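# Unstack one tumbler and stand it upright

## Task

Remove one of the four loose tumblers from the stack and set it on the table with its opening facing up, at least one tumbler's width away from the stack. The other three must stay stacked, openings down, in their original spot. Everything must stay in place without the robot holding it. Finally open the hand and pull both hands away.

## Robot and tools

Robot: two six-joint arms, left_arm and right_arm. Each has an identical five-finger right hand, so the hands are not mirror images. The names do not match image sides. Cameras: cam_head_left, cam_head_right, cam_high, cam_left_wrist, cam_right_wrist.

World frame: origin on the table top midway between the arms, +z up, +x out over the table, left_arm on the +y side. Positions are in metres and orientations are wxyz quaternions.

Hand point: a spot 0.05 m in front of the palm where index pad and thumb tip meet in a pinch. Its own axes are +z along the straight fingers, +y out of the palm, and +x across the palm toward the little finger. Straight fingers extend 0.06-0.07 m past it. A wrist bracket on the little-finger side sits 0.03 m further out along +y and 0.11 m across, and it can collide. Rotations about x or y shift the point slightly. Printed positions get less accurate at long reach.

Row layout: every motion uses one row of 28 numbers, each in [-1, 1]. Numbers 1-14 are left: dx, dy, dz, rx, ry, rz, then little, ring, middle, index, thumb_bend, thumb_turn, force_limit, speed. Numbers 15-28 are the same for right. Send all 28 even if one arm moves.

The first six numbers per arm are an offset, not a pose. The base is the hand point's pose in the latest result that showed it. It is the live pose for the first call of a scene and for any second or later call in one reply. The offset is expressed in the hand point's own axes. 1.0 means 0.6 m of travel or 180 degrees of turn. rx, ry, rz form one rotation vector. Zeros drive the arm back to that base pose, so they are not a pause. Each step the command is clipped to 100 mm and 16 degrees from the measured pose. Motion trails commands by about 0.17 s.

Hand numbers are targets, not offsets. For the four fingers and thumb_bend, +1 is straight and -1 fully curled. For thumb_turn, +1 is beside the palm and -1 across it, facing the fingers. A pinch is about index -0.22, thumb_bend -0.75, thumb_turn -0.57. force_limit maps -1..+1 to 0..10 N at the fingertip (0..15 N on the two thumb motors). It stops closing only. speed maps -1..+1 to near zero..full, and full takes 0.6 s over the whole travel. No value means unchanged. To keep a hand as is, resend its last eight numbers, or hand_measured plus hand_force_limit and hand_speed if none were sent yet. A motor moves only when its target changes by at least 0.01. It then locks holding at least 15 N. For a soft grip close at speed -0.9 or lower. With the thumb fully across, the hand can wrap objects 0.035-0.08 m wide; turn the thumb before reaching the object.

Tools:
- execute_actions {"actions": [...], "pictures": bool}. An empty list just reports state. One action {"rows": [[28 numbers], ...], "steps": n} runs up to 15 steps of 1/30 s, default 15. Each row is one step and the last row repeats. Every row offsets from the same base pose, not from the previous row. One wait {"steps": n}, up to 300, counts from the last result, including your reply time.
- move {"target": [28 numbers], "speed": m/s, "stop_force": N}. Each hand point travels straight toward its offset target. Both paths finish together, taking 0.5-10 s. speed is 0.002-0.5, default 0.25, and turn rate is twice that in rad/s. stop_force is 13-80 N for both arms; an arm's path ends when its wrist sensor feels that much extra push along the direction of travel. Use it slowly, never while the hand rotates, and never when backing off something the hand touches. It is only allowed after 0.2 s of scene time. The result adds a move: line with the ending per arm (done, off_target, moving, held, contact, fault), limits (paced = clipped; held = steps blocked), and distance from target.
- wait {"seconds": 0-10}.
- zoom_image {"camera": name, "region": [x0, y0, x1, y1]}, in pixels from the top-left, at most 504x504.
- show_instructions {}: shows the reference images.
- finished_scene {"scene": number of the current scene}: ends and grades it. This is irreversible.

Result lines: each arm's pose and velocities; Wrist force and Wrist torque in the end effector's axes (about 5 N offset, 3 N noise, saturating near 100 N); hand_measured, hand_stopped_by (moving, target, force, stalled, fault) and hand_load_n (positive pushes a finger open; near-zero loads mean the grip is gone); Hand target; 'pose unreachable' and HELD when the clearance check changed a command; MOTOR HOT from 70 °C, with a brake stop at 85 °C.

Cautions: arms are stiff, so aiming even slightly past a firm contact can trigger a fault. A fault stops that arm for 10 s; it comes from 150 N outside force or exceeding joint torque limits (elbow 139 N m, wrists 50.2 N m). Faster touches hit harder. Keep the two arms, hands and brackets from striking or pressing each other. Never push or drop anything off the table, don't disturb the three remaining tumblers, and set the tumbler down gently rather than dropping it. Objects may occasionally get nudged by outside pushes. Move smoothly, and confirm by camera that the tumbler stands on its own before you release it.

Each tool is called after ">>>" by a JSON object that holds its "fn" and its "kwargs".

Reference images:

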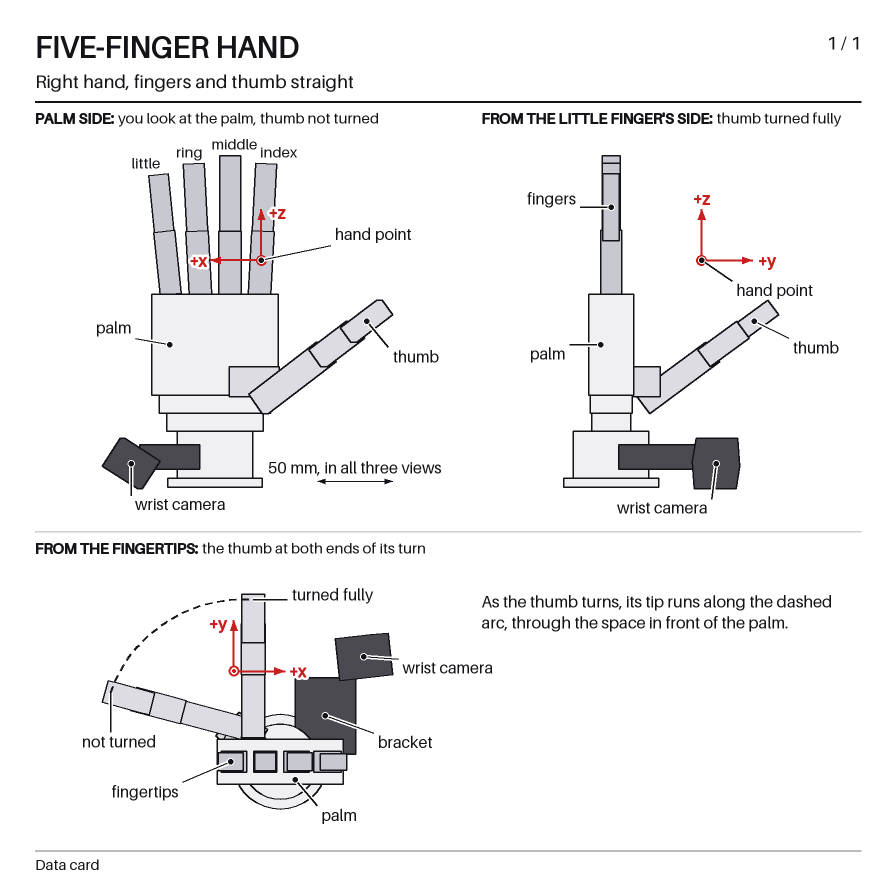

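## Session

>>> {"fn": "execute_actions", "kwargs": {"actions": []}}

Scene clock: 0.00 s of 6600.00 s.
left_arm: end_effector_position=(+0.1360, +1.1482, +0.6160) hand_measured=(+1.000, +1.000, +1.000, +1.000, +1.000, +1.000) hand_load_n=(+0.0, +0.0, +0.0, +0.0, +0.0, +0.0) hand_stopped_by=(target, target, target, target, target, target) hand_force_limit=0.00 hand_speed=-0.80 end_effector_quat_wxyz=(+0.068, -0.559, +0.826, +0.024) end_effector_velocity=(+0.001, +0.000, -0.001) end_effector_angular_velocity=(-0.001, +0.002, -0.002) | right_arm: end_effector_position=(+0.2627, -1.0576, +0.6812) hand_measured=(+1.000, +1.000, +1.000, +1.000, +1.000, +1.000) hand_load_n=(+0.0, +0.0, +0.0, +0.0, +0.0, +0.0) hand_stopped_by=(target, target, target, target, target, target) hand_force_limit=0.00 hand_speed=-0.80 end_effector_quat_wxyz=(+0.055, +0.714, +0.698, +0.012) end_effector_velocity=(-0.000, -0.000, +0.000) end_effector_angular_velocity=(-0.001, -0.000, -0.002)
Joint positions: left_arm=[ 1.168 -1.62   1.439  1.608  1.588 -1.711] | right_arm=[-1.913 -1.61   1.341  1.793  1.468 -1.71 ]
Joint velocities: left_arm=[-0.002  0.001  0.001 -0.    -0.001  0.   ] | right_arm=[-0.     0.    -0.001 -0.    -0.     0.002]
Motor temperatures (°C, as the motors report them): left_arm=[24 23 22 31 30 29] | right_arm=[24 24 23 26 27 33]
Wrist force (N, on the end effector, along its own x y z axes, offset not removed): no reading
Wrist torque (N m, same axes, about the end effector's origin, offset not removed): no reading
Hand target (left_arm): +0.136, +1.148, +0.616; +0.068, -0.559, +0.826, +0.024
Hand target (right_arm): +0.263, -1.058, +0.681; +0.055, +0.714, +0.698, +0.012

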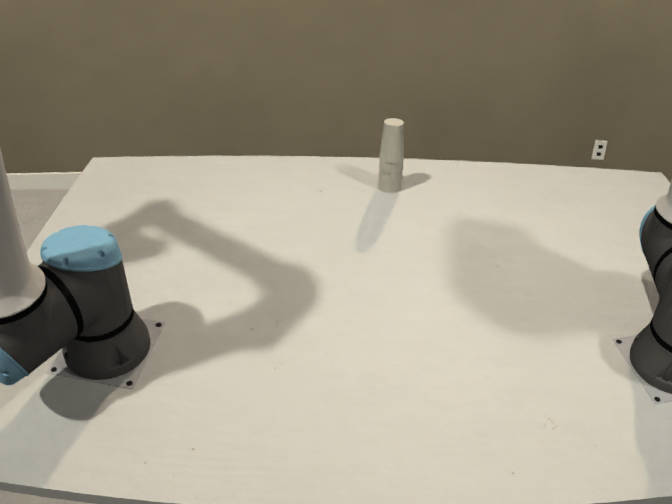

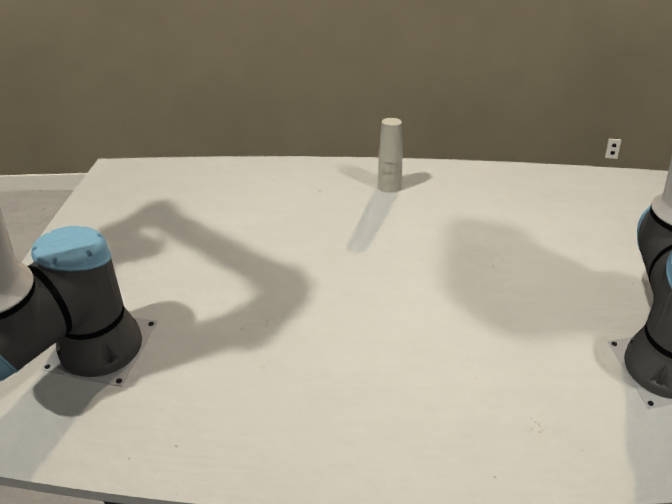

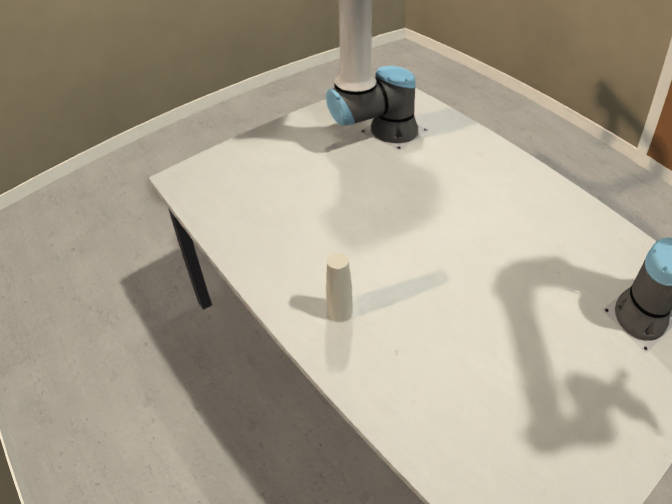

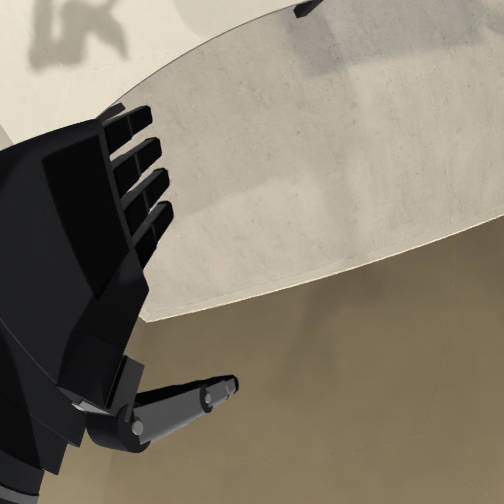

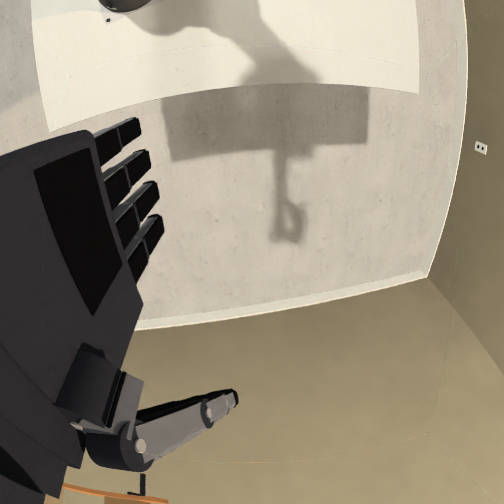

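>>> {"fn": "move", "kwargs": {"target": [0,0,0,0,0,0,1,1,1,1,1,1,0,-0.8,0.92,0.4,0.4,-0.385,-0.385,-0.385,1,1,1,1,1,-1,0.2,1], "speed": 0.4}}

Scene clock: 15.93 s of 6600.00 s.
left_arm: end_effector_position=(+0.1360, +1.1482, +0.6159) hand_measured=(+1.000, +1.000, +1.000, +1.000, +1.000, +1.000) hand_load_n=(+0.0, +0.0, +0.0, +0.0, +0.0, +0.0) hand_stopped_by=(target, target, target, target, target, target) hand_force_limit=0.00 hand_speed=-0.80 end_effector_quat_wxyz=(+0.068, -0.559, +0.826, +0.024) end_effector_velocity=(+0.001, -0.000, +0.000) end_effector_angular_velocity=(+0.000, -0.001, -0.002) | right_arm: end_effector_position=(+0.5063, -0.5706, +0.4503) hand_measured=(+1.000, +1.000, +1.000, +1.000, +1.000, -1.000) hand_load_n=(+0.0, +0.0, +0.0, +0.0, +0.0, +0.0) hand_stopped_by=(target, target, target, target, target, target) hand_force_limit=0.20 hand_speed=1.00 end_effector_quat_wxyz=(+0.624, +0.036, +0.779, +0.045) end_effector_velocity=(+0.000, +0.000, -0.001) end_effector_angular_velocity=(+0.000, -0.002, -0.001)
Joint positions: left_arm=[ 1.168 -1.62   1.439  1.608  1.588 -1.711] | right_arm=[-2.072 -2.443  2.808  2.203  0.41  -4.059]
Joint velocities: left_arm=[-0.001 -0.    -0.    -0.     0.001  0.001] | right_arm=[ 0.     0.     0.002 -0.001 -0.002 -0.001]
Motor temperatures (°C, as the motors report them): left_arm=[24 23 22 31 30 29] | right_arm=[24 24 23 26 27 33]
Wrist force (N, on the end effector, along its own x y z axes, offset not removed): left_arm=[1.5 -2.4 -1.0] | right_arm=[5.4 -1.3 -3.5]
Wrist torque (N m, same axes, about the end effector's origin, offset not removed): left_arm=[-0.04 -0.18 0.10] | right_arm=[0.11 -0.65 -0.08]
Hand target (left_arm): +0.136, +1.148, +0.616; +0.068, -0.559, +0.826, +0.024
Hand target (right_arm): +0.506, -0.570, +0.450; +0.624, +0.036, +0.779, +0.045
Off the commanded pose (left_arm): 0.000 m, 0 deg.
Off the commanded pose (right_arm): 0.057 m, 21 deg; orientation clipped at the last step of the last action.
After step 90, 9.93 s passed at rest.
move: held (right_arm); limits=paced,held; held on 10 of 90 steps (right_arm), including the last (right_arm)
pose unreachable (right arm): on one or more control steps of this call this arm could not follow its commanded pose, so it was not sent that pose on those steps. On the call's last step it was still not sent that pose. It may still have moved: this result reports where it is.
cause: the commanded pose would bring two parts of the arm too close to each other (joints 2 (shoulder lift) and 3 (elbow) lie between them).
camera_calibration (this result's frames):
cam_left_wrist: T_world_to_cam=[[-0.894898, 0.443092, -0.0531703, -0.352765], [0.28949, 0.667049, 0.68647, -1.2348], [0.339636, 0.598928, -0.725212, -0.152828], [0, 0, 0, 1]] pos_world=[0.0936791, 1.07151, 0.718063]
cam_right_wrist: T_world_to_cam=[[-0.0220934, 0.980535, 0.195097, 0.47131], [-0.333143, -0.191212, 0.923284, -0.358265], [0.942617, -0.0445967, 0.330883, -0.51571], [0, 0, 0, 1]] pos_world=[0.377176, -0.553639, 0.409469]

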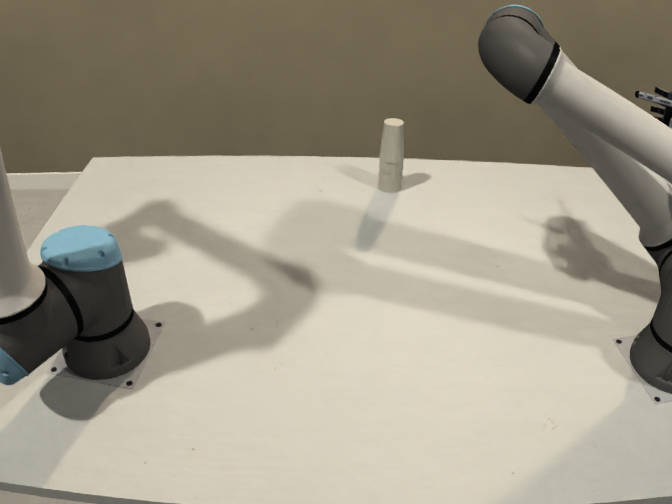

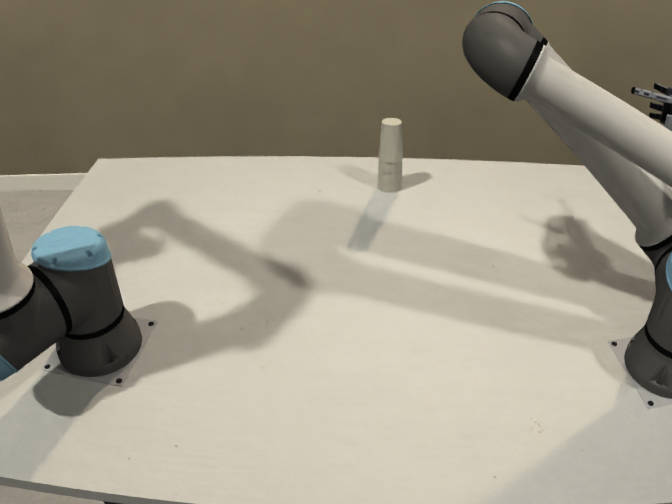

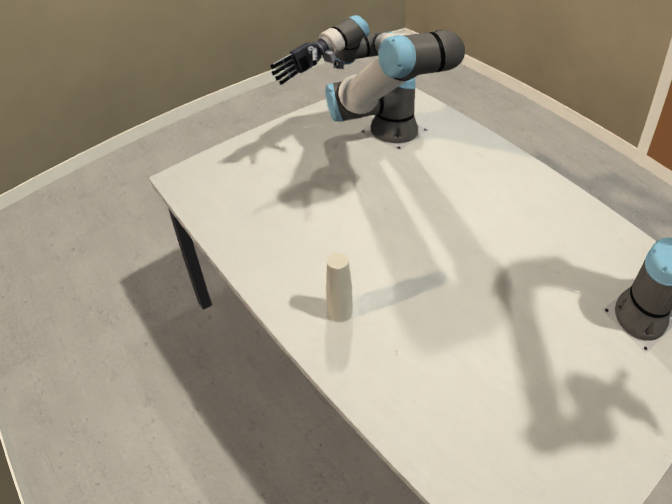

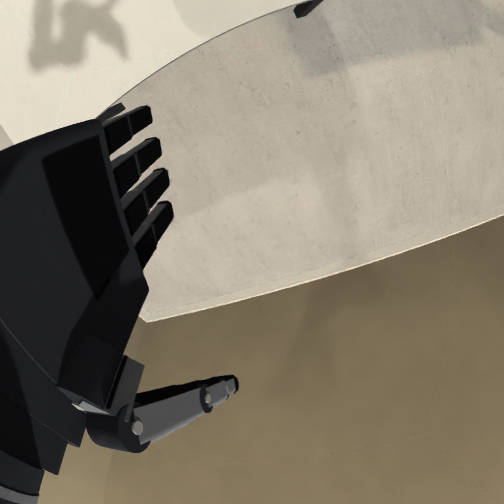

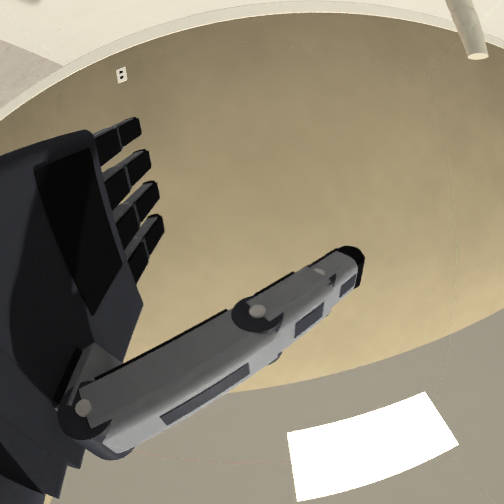

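>>> {"fn": "move", "kwargs": {"target": [0,0,0,0,0,0,1,1,1,1,1,1,0,-0.8,0.12,0.85,0.46,-0.25,-0.07,0,1,1,1,1,1,-1,0.2,1], "speed": 0.4}}

Scene clock: 22.90 s of 6600.00 s.
left_arm: end_effector_position=(+0.1360, +1.1482, +0.6159) hand_measured=(+1.000, +1.000, +1.000, +1.000, +1.000, +1.000) hand_load_n=(+0.0, +0.0, +0.0, +0.0, +0.0, +0.0) hand_stopped_by=(target, target, target, target, target, target) hand_force_limit=0.00 hand_speed=-0.80 end_effector_quat_wxyz=(+0.068, -0.559, +0.826, +0.024) end_effector_velocity=(-0.001, -0.000, -0.001) end_effector_angular_velocity=(-0.002, -0.001, +0.003) | right_arm: end_effector_position=(+0.5080, -0.5594, +0.4478) hand_measured=(+1.000, +1.000, +1.000, +1.000, +1.000, -1.000) hand_load_n=(+0.0, +0.0, +0.0, +0.0, +0.0, +0.0) hand_stopped_by=(target, target, target, target, target, target) hand_force_limit=0.20 hand_speed=1.00 end_effector_quat_wxyz=(+0.626, +0.032, +0.777, +0.051) end_effector_velocity=(+0.000, +0.000, -0.000) end_effector_angular_velocity=(-0.001, -0.001, -0.000)
Joint positions: left_arm=[ 1.168 -1.62   1.439  1.608  1.588 -1.711] | right_arm=[-2.05  -2.457  2.819  2.21   0.4   -4.057]
Joint velocities: left_arm=[ 0.003 -0.     0.001  0.     0.001 -0.   ] | right_arm=[ 0.    -0.     0.     0.    -0.001 -0.001]
Motor temperatures (°C, as the motors report them): left_arm=[24 23 22 31 30 29] | right_arm=[24 24 23 26 27 33]
Wrist force (N, on the end effector, along its own x y z axes, offset not removed): left_arm=[0.8 -5.6 -2.0] | right_arm=[-0.3 -1.4 -1.1]
Wrist torque (N m, same axes, about the end effector's origin, offset not removed): left_arm=[-0.48 -0.08 -0.04] | right_arm=[0.04 -0.02 -0.28]
Hand target (left_arm): +0.136, +1.148, +0.616; +0.068, -0.559, +0.826, +0.024
Hand target (right_arm): +0.508, -0.559, +0.448; +0.626, +0.032, +0.777, +0.051
Off the commanded pose (left_arm): 0.000 m, 0 deg.
Off the commanded pose (right_arm): 0.573 m, 46 deg; position and orientation clipped at the last step of the last action.
After step 90, 2.13 s passed at rest.
move: held (right_arm); limits=paced,held; held on 42 of 55 steps (right_arm), including the last (right_arm)
pose unreachable (right arm): on one or more control steps of this call this arm could not follow its commanded pose, so it was not sent that pose on those steps. On the call's last step it was still not sent that pose. It may still have moved: this result reports where it is.
cause: the commanded pose would bring two parts of the arm too close to each other (joints 3 (elbow) and 4 (wrist 1) lie between them).
camera_calibration (this result's frames):
cam_right_wrist: T_world_to_cam=[[-0.0362627, 0.979324, 0.199023, 0.465608], [-0.336503, -0.19949, 0.92031, -0.354832], [0.940984, -0.0335987, 0.336779, -0.511623], [0, 0, 0, 1]] pos_world=[0.378911, -0.543956, 0.406193]

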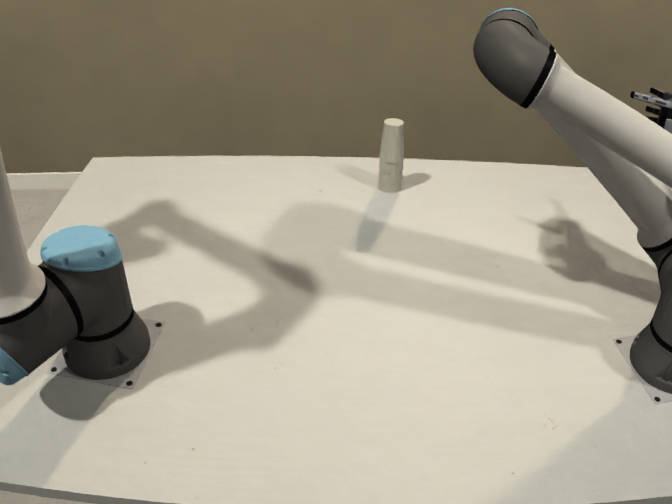

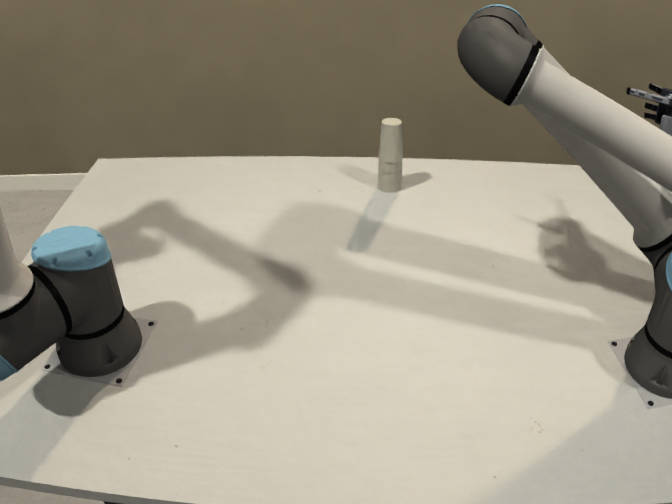

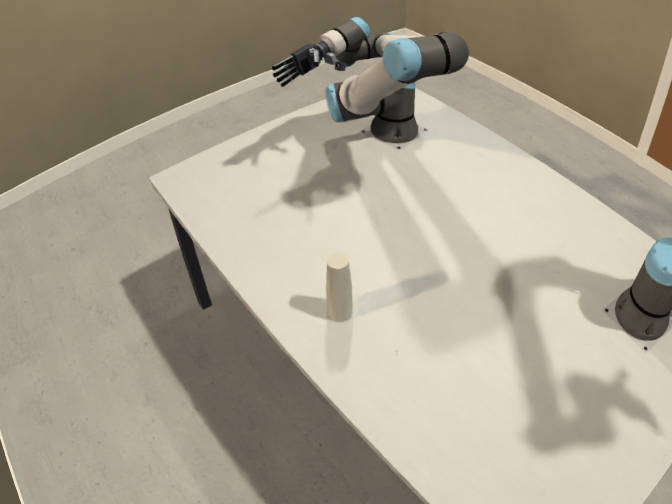

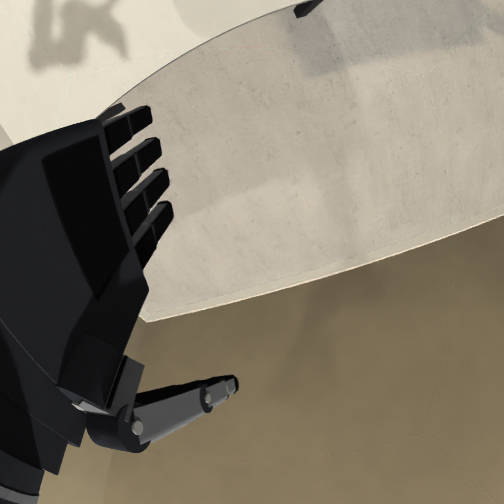

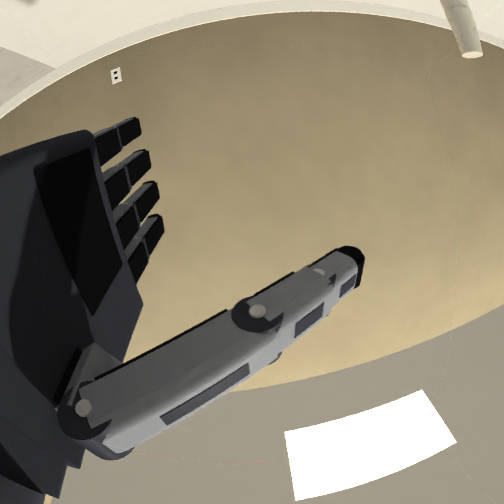

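>>> {"fn": "move", "kwargs": {"target": [0,0,0,0,0,0,1,1,1,1,1,1,0,-0.8,0.1,0,0.4,0.15,0,0,1,1,1,1,1,-1,0.2,1], "speed": 0.4}}

Scene clock: 41.47 s of 6600.00 s.
left_arm: end_effector_position=(+0.1360, +1.1482, +0.6159) hand_measured=(+1.000, +1.000, +1.000, +1.000, +1.000, +1.000) hand_load_n=(+0.0, +0.0, +0.0, +0.0, +0.0, +0.0) hand_stopped_by=(target, target, target, target, target, target) hand_force_limit=0.00 hand_speed=-0.80 end_effector_quat_wxyz=(+0.068, -0.559, +0.826, +0.024) end_effector_velocity=(-0.001, +0.001, -0.000) end_effector_angular_velocity=(+0.001, +0.001, +0.002) | right_arm: end_effector_position=(+0.6085, -0.5425, +0.3452) hand_measured=(+1.000, +1.000, +1.000, +1.000, +1.000, -1.000) hand_load_n=(+0.0, +0.0, +0.0, +0.0, +0.0, +0.0) hand_stopped_by=(target, target, target, target, target, target) hand_force_limit=0.20 hand_speed=1.00 end_effector_quat_wxyz=(+0.591, +0.192, +0.766, -0.165) end_effector_velocity=(+0.000, -0.000, +0.000) end_effector_angular_velocity=(+0.000, -0.001, -0.000)
Joint positions: left_arm=[ 1.168 -1.62   1.439  1.608  1.588 -1.711] | right_arm=[-2.293 -3.341  2.766  2.254  0.252 -3.281]
Joint velocities: left_arm=[ 0.002  0.001 -0.001 -0.001 -0.002 -0.   ] | right_arm=[-0.    -0.     0.     0.    -0.001  0.001]
Motor temperatures (°C, as the motors report them): left_arm=[24 23 22 31 30 29] | right_arm=[24 24 23 26 27 33]
Wrist force (N, on the end effector, along its own x y z axes, offset not removed): left_arm=[-0.1 -1.6 -2.4] | right_arm=[1.6 1.0 -7.3]
Wrist torque (N m, same axes, about the end effector's origin, offset not removed): left_arm=[0.07 0.03 0.02] | right_arm=[0.90 0.01 -0.20]
Hand target (left_arm): +0.136, +1.148, +0.616; +0.068, -0.559, +0.826, +0.024
Hand target (right_arm): +0.608, -0.543, +0.345; +0.591, +0.192, +0.766, -0.165
Off the commanded pose (left_arm): 0.000 m, 0 deg.
Off the commanded pose (right_arm): 0.121 m, 4 deg.
FORCE FAULT: contact force on the right arm reached its limit, and that arm stopped for 10 seconds. The contact can be on any part of that arm, not only on its tool. That arm's remaining commands of this call were not run. That arm holds still and accepts commands again. Move the arm away from the contact; if what it grips holds it there, let go first. Pushing or pulling that hard again can fault the arm again.
After step 90, 0.50 s passed at rest.
move: fault (right_arm); limits=paced
camera_calibration (this result's frames):
cam_left_wrist: T_world_to_cam=[[-0.894898, 0.443092, -0.0531701, -0.352766], [0.28949, 0.667049, 0.68647, -1.2348], [0.339636, 0.598928, -0.725212, -0.152828], [0, 0, 0, 1]] pos_world=[0.093679, 1.07151, 0.718063]
cam_right_wrist: T_world_to_cam=[[0.471247, 0.880285, 0.0550008, 0.160282], [-0.293887, 0.0979204, 0.950811, -0.0983497], [0.831599, -0.464231, 0.304849, -0.727111], [0, 0, 0, 1]] pos_world=[0.500228, -0.469011, 0.306355]

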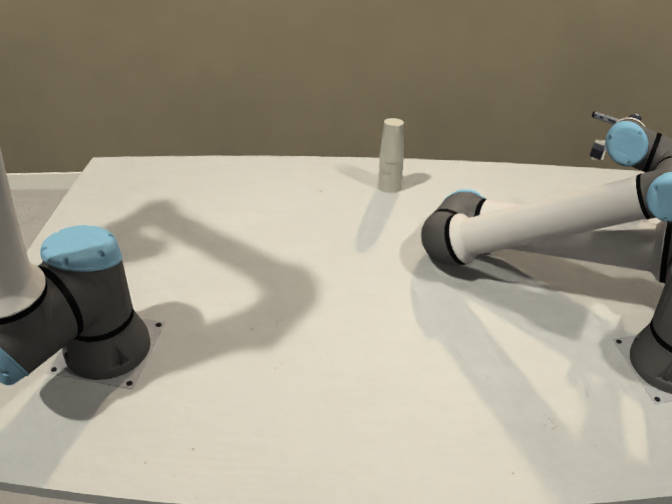

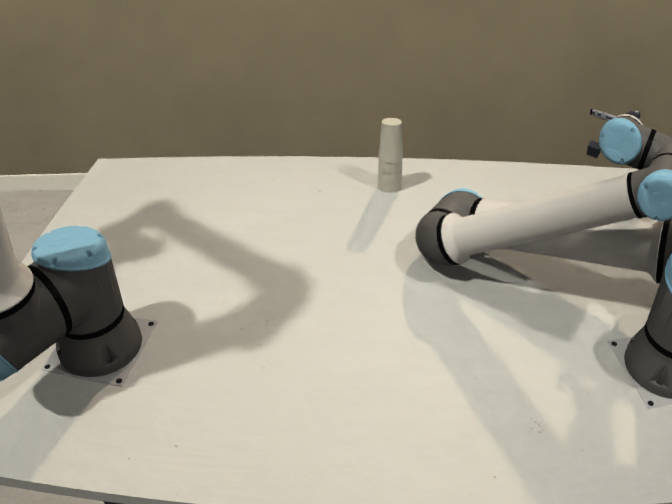

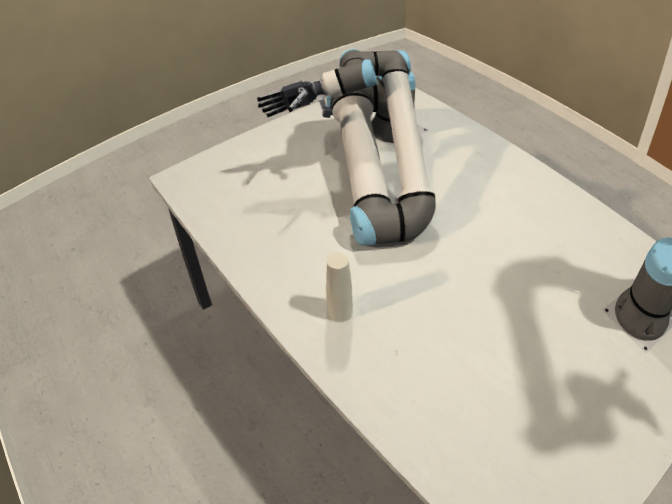

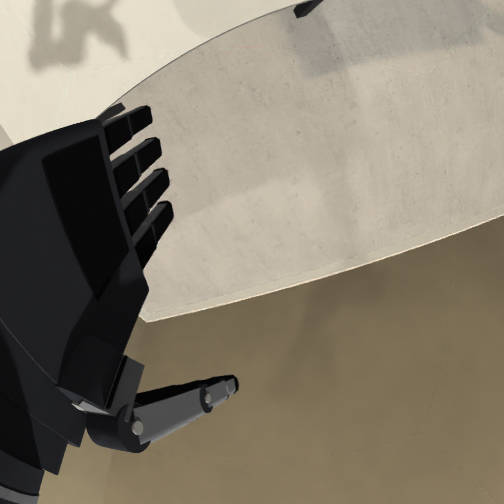

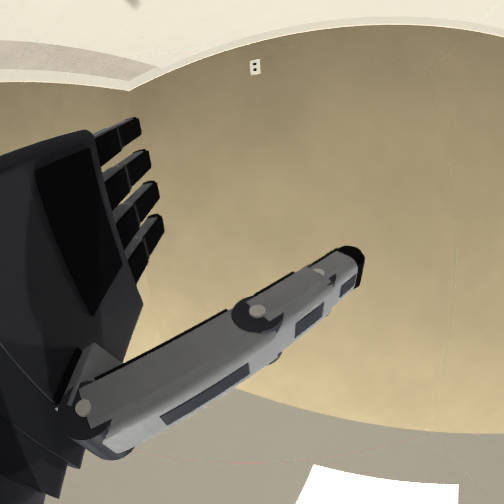

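>>> {"fn": "move", "kwargs": {"target": [0.1,-0.87,0.17,0,0,0,1,1,1,1,1,-1,0.2,1,-0.3,0,-0.1,0,0,0,1,1,1,1,1,-1,0.2,1], "speed": 0.3}}

>>> {"fn": "move", "kwargs": {"target": [0.72,-0.47,0.1,0,0,0,1,1,1,1,1,-1,0.2,1,0,0,0,0,0,0,1,1,1,1,1,-1,0.2,1], "speed": 0.3}}

Scene clock: 51.50 s of 6600.00 s.
left_arm: end_effector_position=(+0.6063, +0.9090, +0.5254) hand_measured=(+1.000, +1.000, +1.000, +1.000, +1.000, -1.000) hand_load_n=(+0.0, +0.0, +0.0, +0.0, +0.0, +0.0) hand_stopped_by=(target, target, target, target, target, target) hand_force_limit=0.20 hand_speed=1.00 end_effector_quat_wxyz=(+0.068, -0.559, +0.826, +0.024) end_effector_velocity=(+0.003, -0.001, -0.000) end_effector_angular_velocity=(-0.000, -0.001, +0.000) | right_arm: end_effector_position=(+0.5992, -0.5316, +0.5343) hand_measured=(+1.000, +1.000, +1.000, +1.000, +1.000, -1.000) hand_load_n=(+0.0, +0.0, +0.0, +0.0, +0.0, +0.0) hand_stopped_by=(target, target, target, target, target, target) hand_force_limit=0.20 hand_speed=1.00 end_effector_quat_wxyz=(+0.591, +0.192, +0.766, -0.165) end_effector_velocity=(-0.000, +0.000, +0.001) end_effector_angular_velocity=(-0.004, +0.000, -0.001)
Joint positions: left_arm=[ 0.179 -1.432  1.412  1.497  1.461 -2.694] | right_arm=[-2.237 -2.967  2.418  2.009  0.252 -3.055]
Joint velocities: left_arm=[-0.003  0.004 -0.004  0.    -0.    -0.003] | right_arm=[ 0.002  0.002 -0.004 -0.011 -0.001  0.01 ]
Motor temperatures (°C, as the motors report them): left_arm=[24 23 22 31 30 29] | right_arm=[24 24 23 26 27 33]
Wrist force (N, on the end effector, along its own x y z axes, offset not removed): left_arm=[-1.1 -4.0 -3.9] | right_arm=[1.9 -3.6 1.2]
Wrist torque (N m, same axes, about the end effector's origin, offset not removed): left_arm=[-0.11 0.30 -0.09] | right_arm=[-0.49 -0.14 -0.31]
Hand target (left_arm): +0.607, +0.909, +0.525; +0.068, -0.559, +0.826, +0.024
Hand target (right_arm): +0.599, -0.532, +0.534; +0.591, +0.192, +0.766, -0.165
Off the commanded pose (left_arm): 0.000 m, 0 deg.
Off the commanded pose (right_arm): 0.000 m, 0 deg.
After step 90, 4.57 s passed at rest.
move: done
camera_calibration (this result's frames):
cam_left_wrist: T_world_to_cam=[[-0.894929, 0.443043, -0.0530576, 0.169267], [0.289748, 0.667432, 0.685989, -1.14944], [0.339335, 0.598538, -0.725675, -0.234197], [0, 0, 0, 1]] pos_world=[0.564001, 0.832357, 0.627534]
cam_right_wrist: T_world_to_cam=[[0.471015, 0.880407, 0.055027, 0.1448], [-0.294004, 0.0978657, 0.950781, -0.281941], [0.831689, -0.46401, 0.304939, -0.771978], [0, 0, 0, 1]] pos_world=[0.490951, -0.458096, 0.495503]

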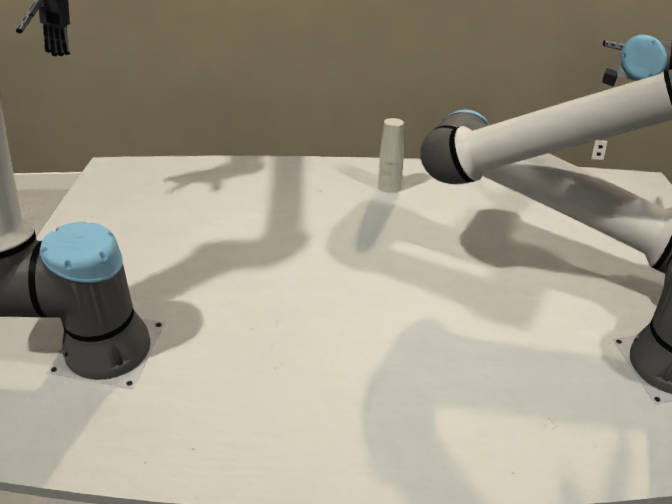

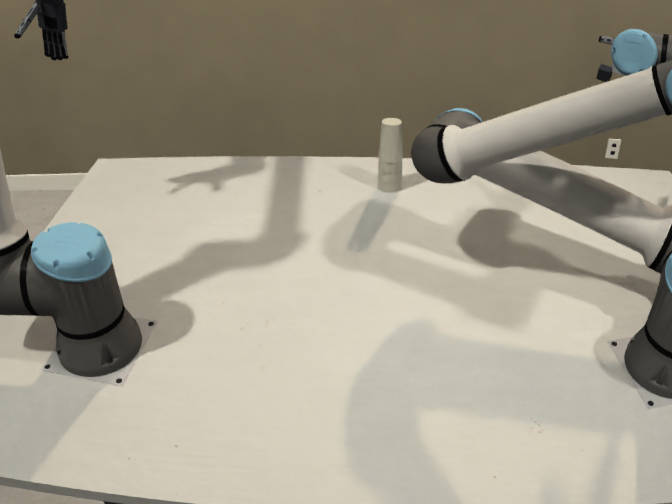

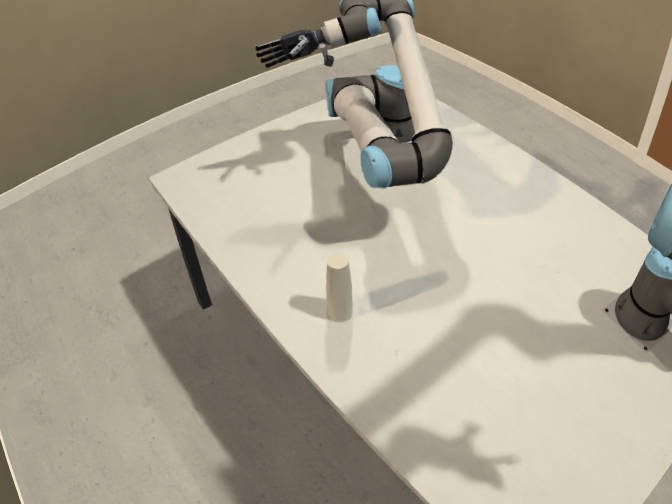

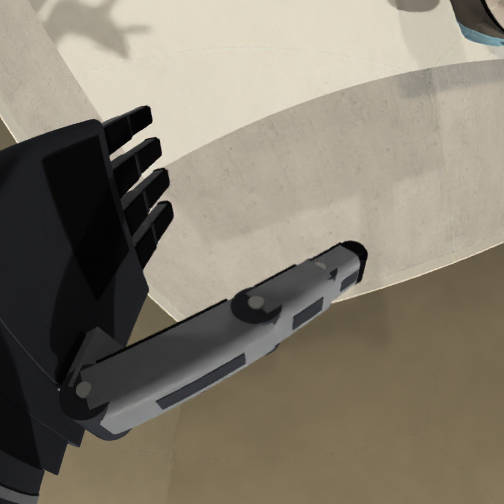

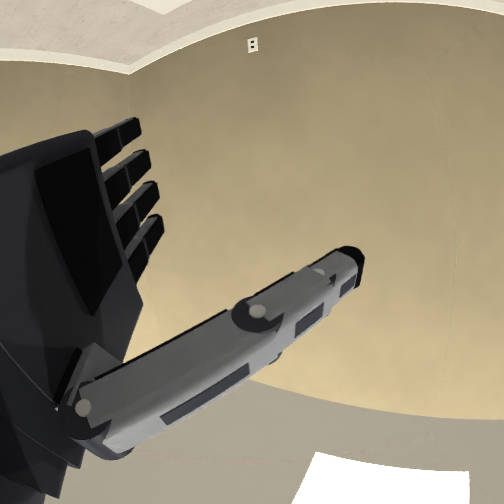

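Scene clock: 53.90 s of 6600.00 s.
left_arm: end_effector_position=(+0.7141, +0.4129, +0.4159) hand_measured=(+1.000, +1.000, +1.000, +1.000, +1.000, -1.000) hand_load_n=(+0.0, +0.0, +0.0, +0.0, +0.0, +0.0) hand_stopped_by=(target, target, target, target, target, target) hand_force_limit=0.20 hand_speed=1.00 end_effector_quat_wxyz=(+0.068, -0.559, +0.826, +0.024) end_effector_velocity=(+0.002, -0.002, +0.001) end_effector_angular_velocity=(-0.001, -0.001, +0.003) | right_arm: end_effector_position=(+0.5992, -0.5316, +0.5343) hand_measured=(+1.000, +1.000, +1.000, +1.000, +1.000, -1.000) hand_load_n=(+0.0, +0.0, +0.0, +0.0, +0.0, +0.0) hand_stopped_by=(target, target, target, target, target, target) hand_force_limit=0.20 hand_speed=1.00 end_effector_quat_wxyz=(+0.591, +0.192, +0.766, -0.165) end_effector_velocity=(+0.000, -0.000, +0.000) end_effector_angular_velocity=(+0.003, -0.001, -0.001)
Joint positions: left_arm=[-0.564 -1.191  1.318  1.45   1.427 -3.442] | right_arm=[-2.237 -2.967  2.418  2.009  0.252 -3.055]
Joint velocities: left_arm=[-0.     0.003 -0.006  0.001  0.    -0.003] | right_arm=[ 0.    -0.    -0.     0.     0.     0.003]
Motor temperatures (°C, as the motors report them): left_arm=[24 23 22 31 30 29] | right_arm=[24 24 23 26 27 33]
Wrist force (N, on the end effector, along its own x y z axes, offset not removed): left_arm=[-1.0 -3.3 -2.2] | right_arm=[-0.9 1.5 -1.0]
Wrist torque (N m, same axes, about the end effector's origin, offset not removed): left_arm=[-0.11 0.19 -0.05] | right_arm=[0.49 0.35 -0.14]
Hand target (left_arm): +0.714, +0.413, +0.416; +0.068, -0.559, +0.826, +0.024
Hand target (right_arm): +0.599, -0.532, +0.534; +0.591, +0.192, +0.766, -0.165
Off the commanded pose (left_arm): 0.000 m, 0 deg.
Off the commanded pose (right_arm): 0.000 m, 0 deg.
move: done
camera_calibration (this result's frames):
cam_left_wrist: T_world_to_cam=[[-0.894985, 0.442982, -0.0526176, 0.479637], [0.290052, 0.667473, 0.685821, -0.774641], [0.338927, 0.598537, -0.725866, -0.0529519], [0, 0, 0, 1]] pos_world=[0.671901, 0.336276, 0.518066]
cam_right_wrist: T_world_to_cam=[[0.471016, 0.880407, 0.0550272, 0.144799], [-0.293999, 0.0978633, 0.950782, -0.281945], [0.83169, -0.464012, 0.304934, -0.771976], [0, 0, 0, 1]] pos_world=[0.490951, -0.458096, 0.495502]

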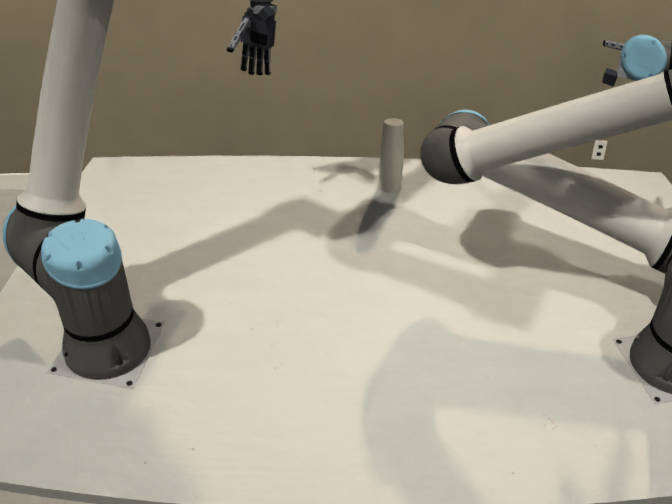

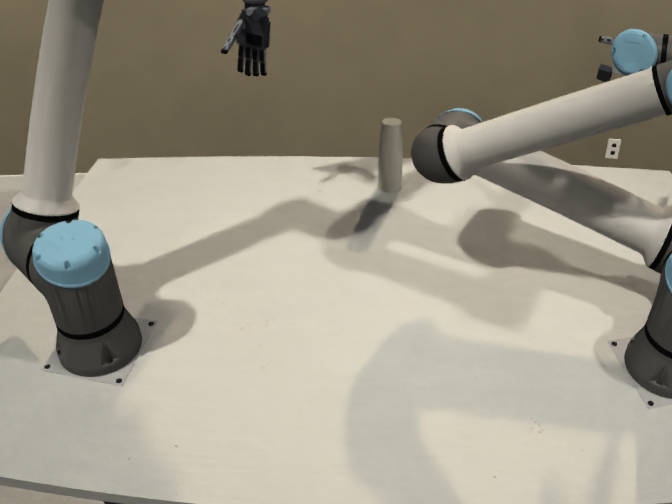

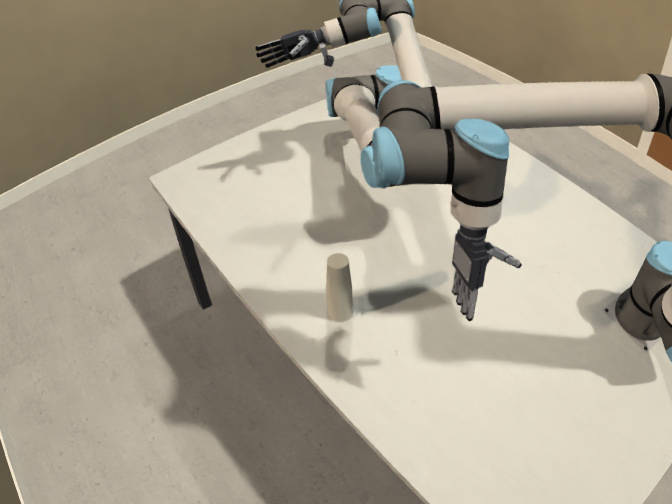

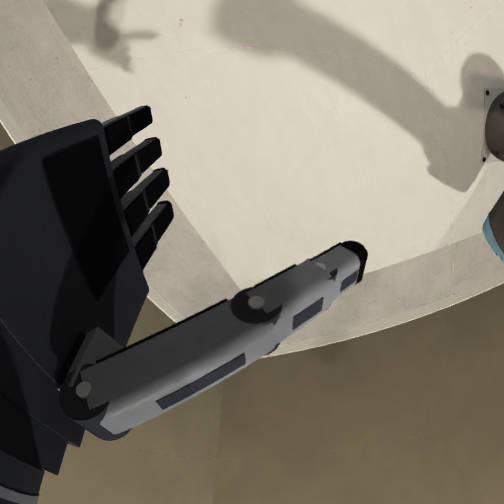

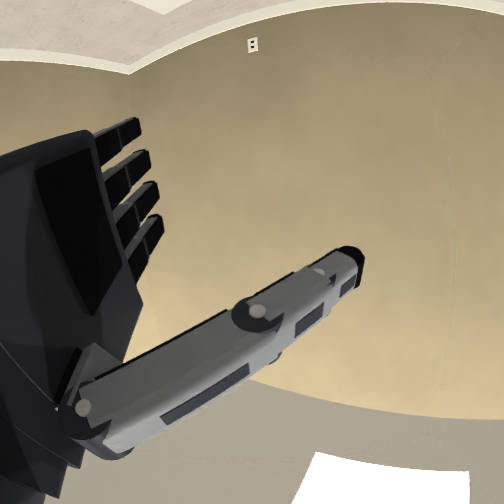

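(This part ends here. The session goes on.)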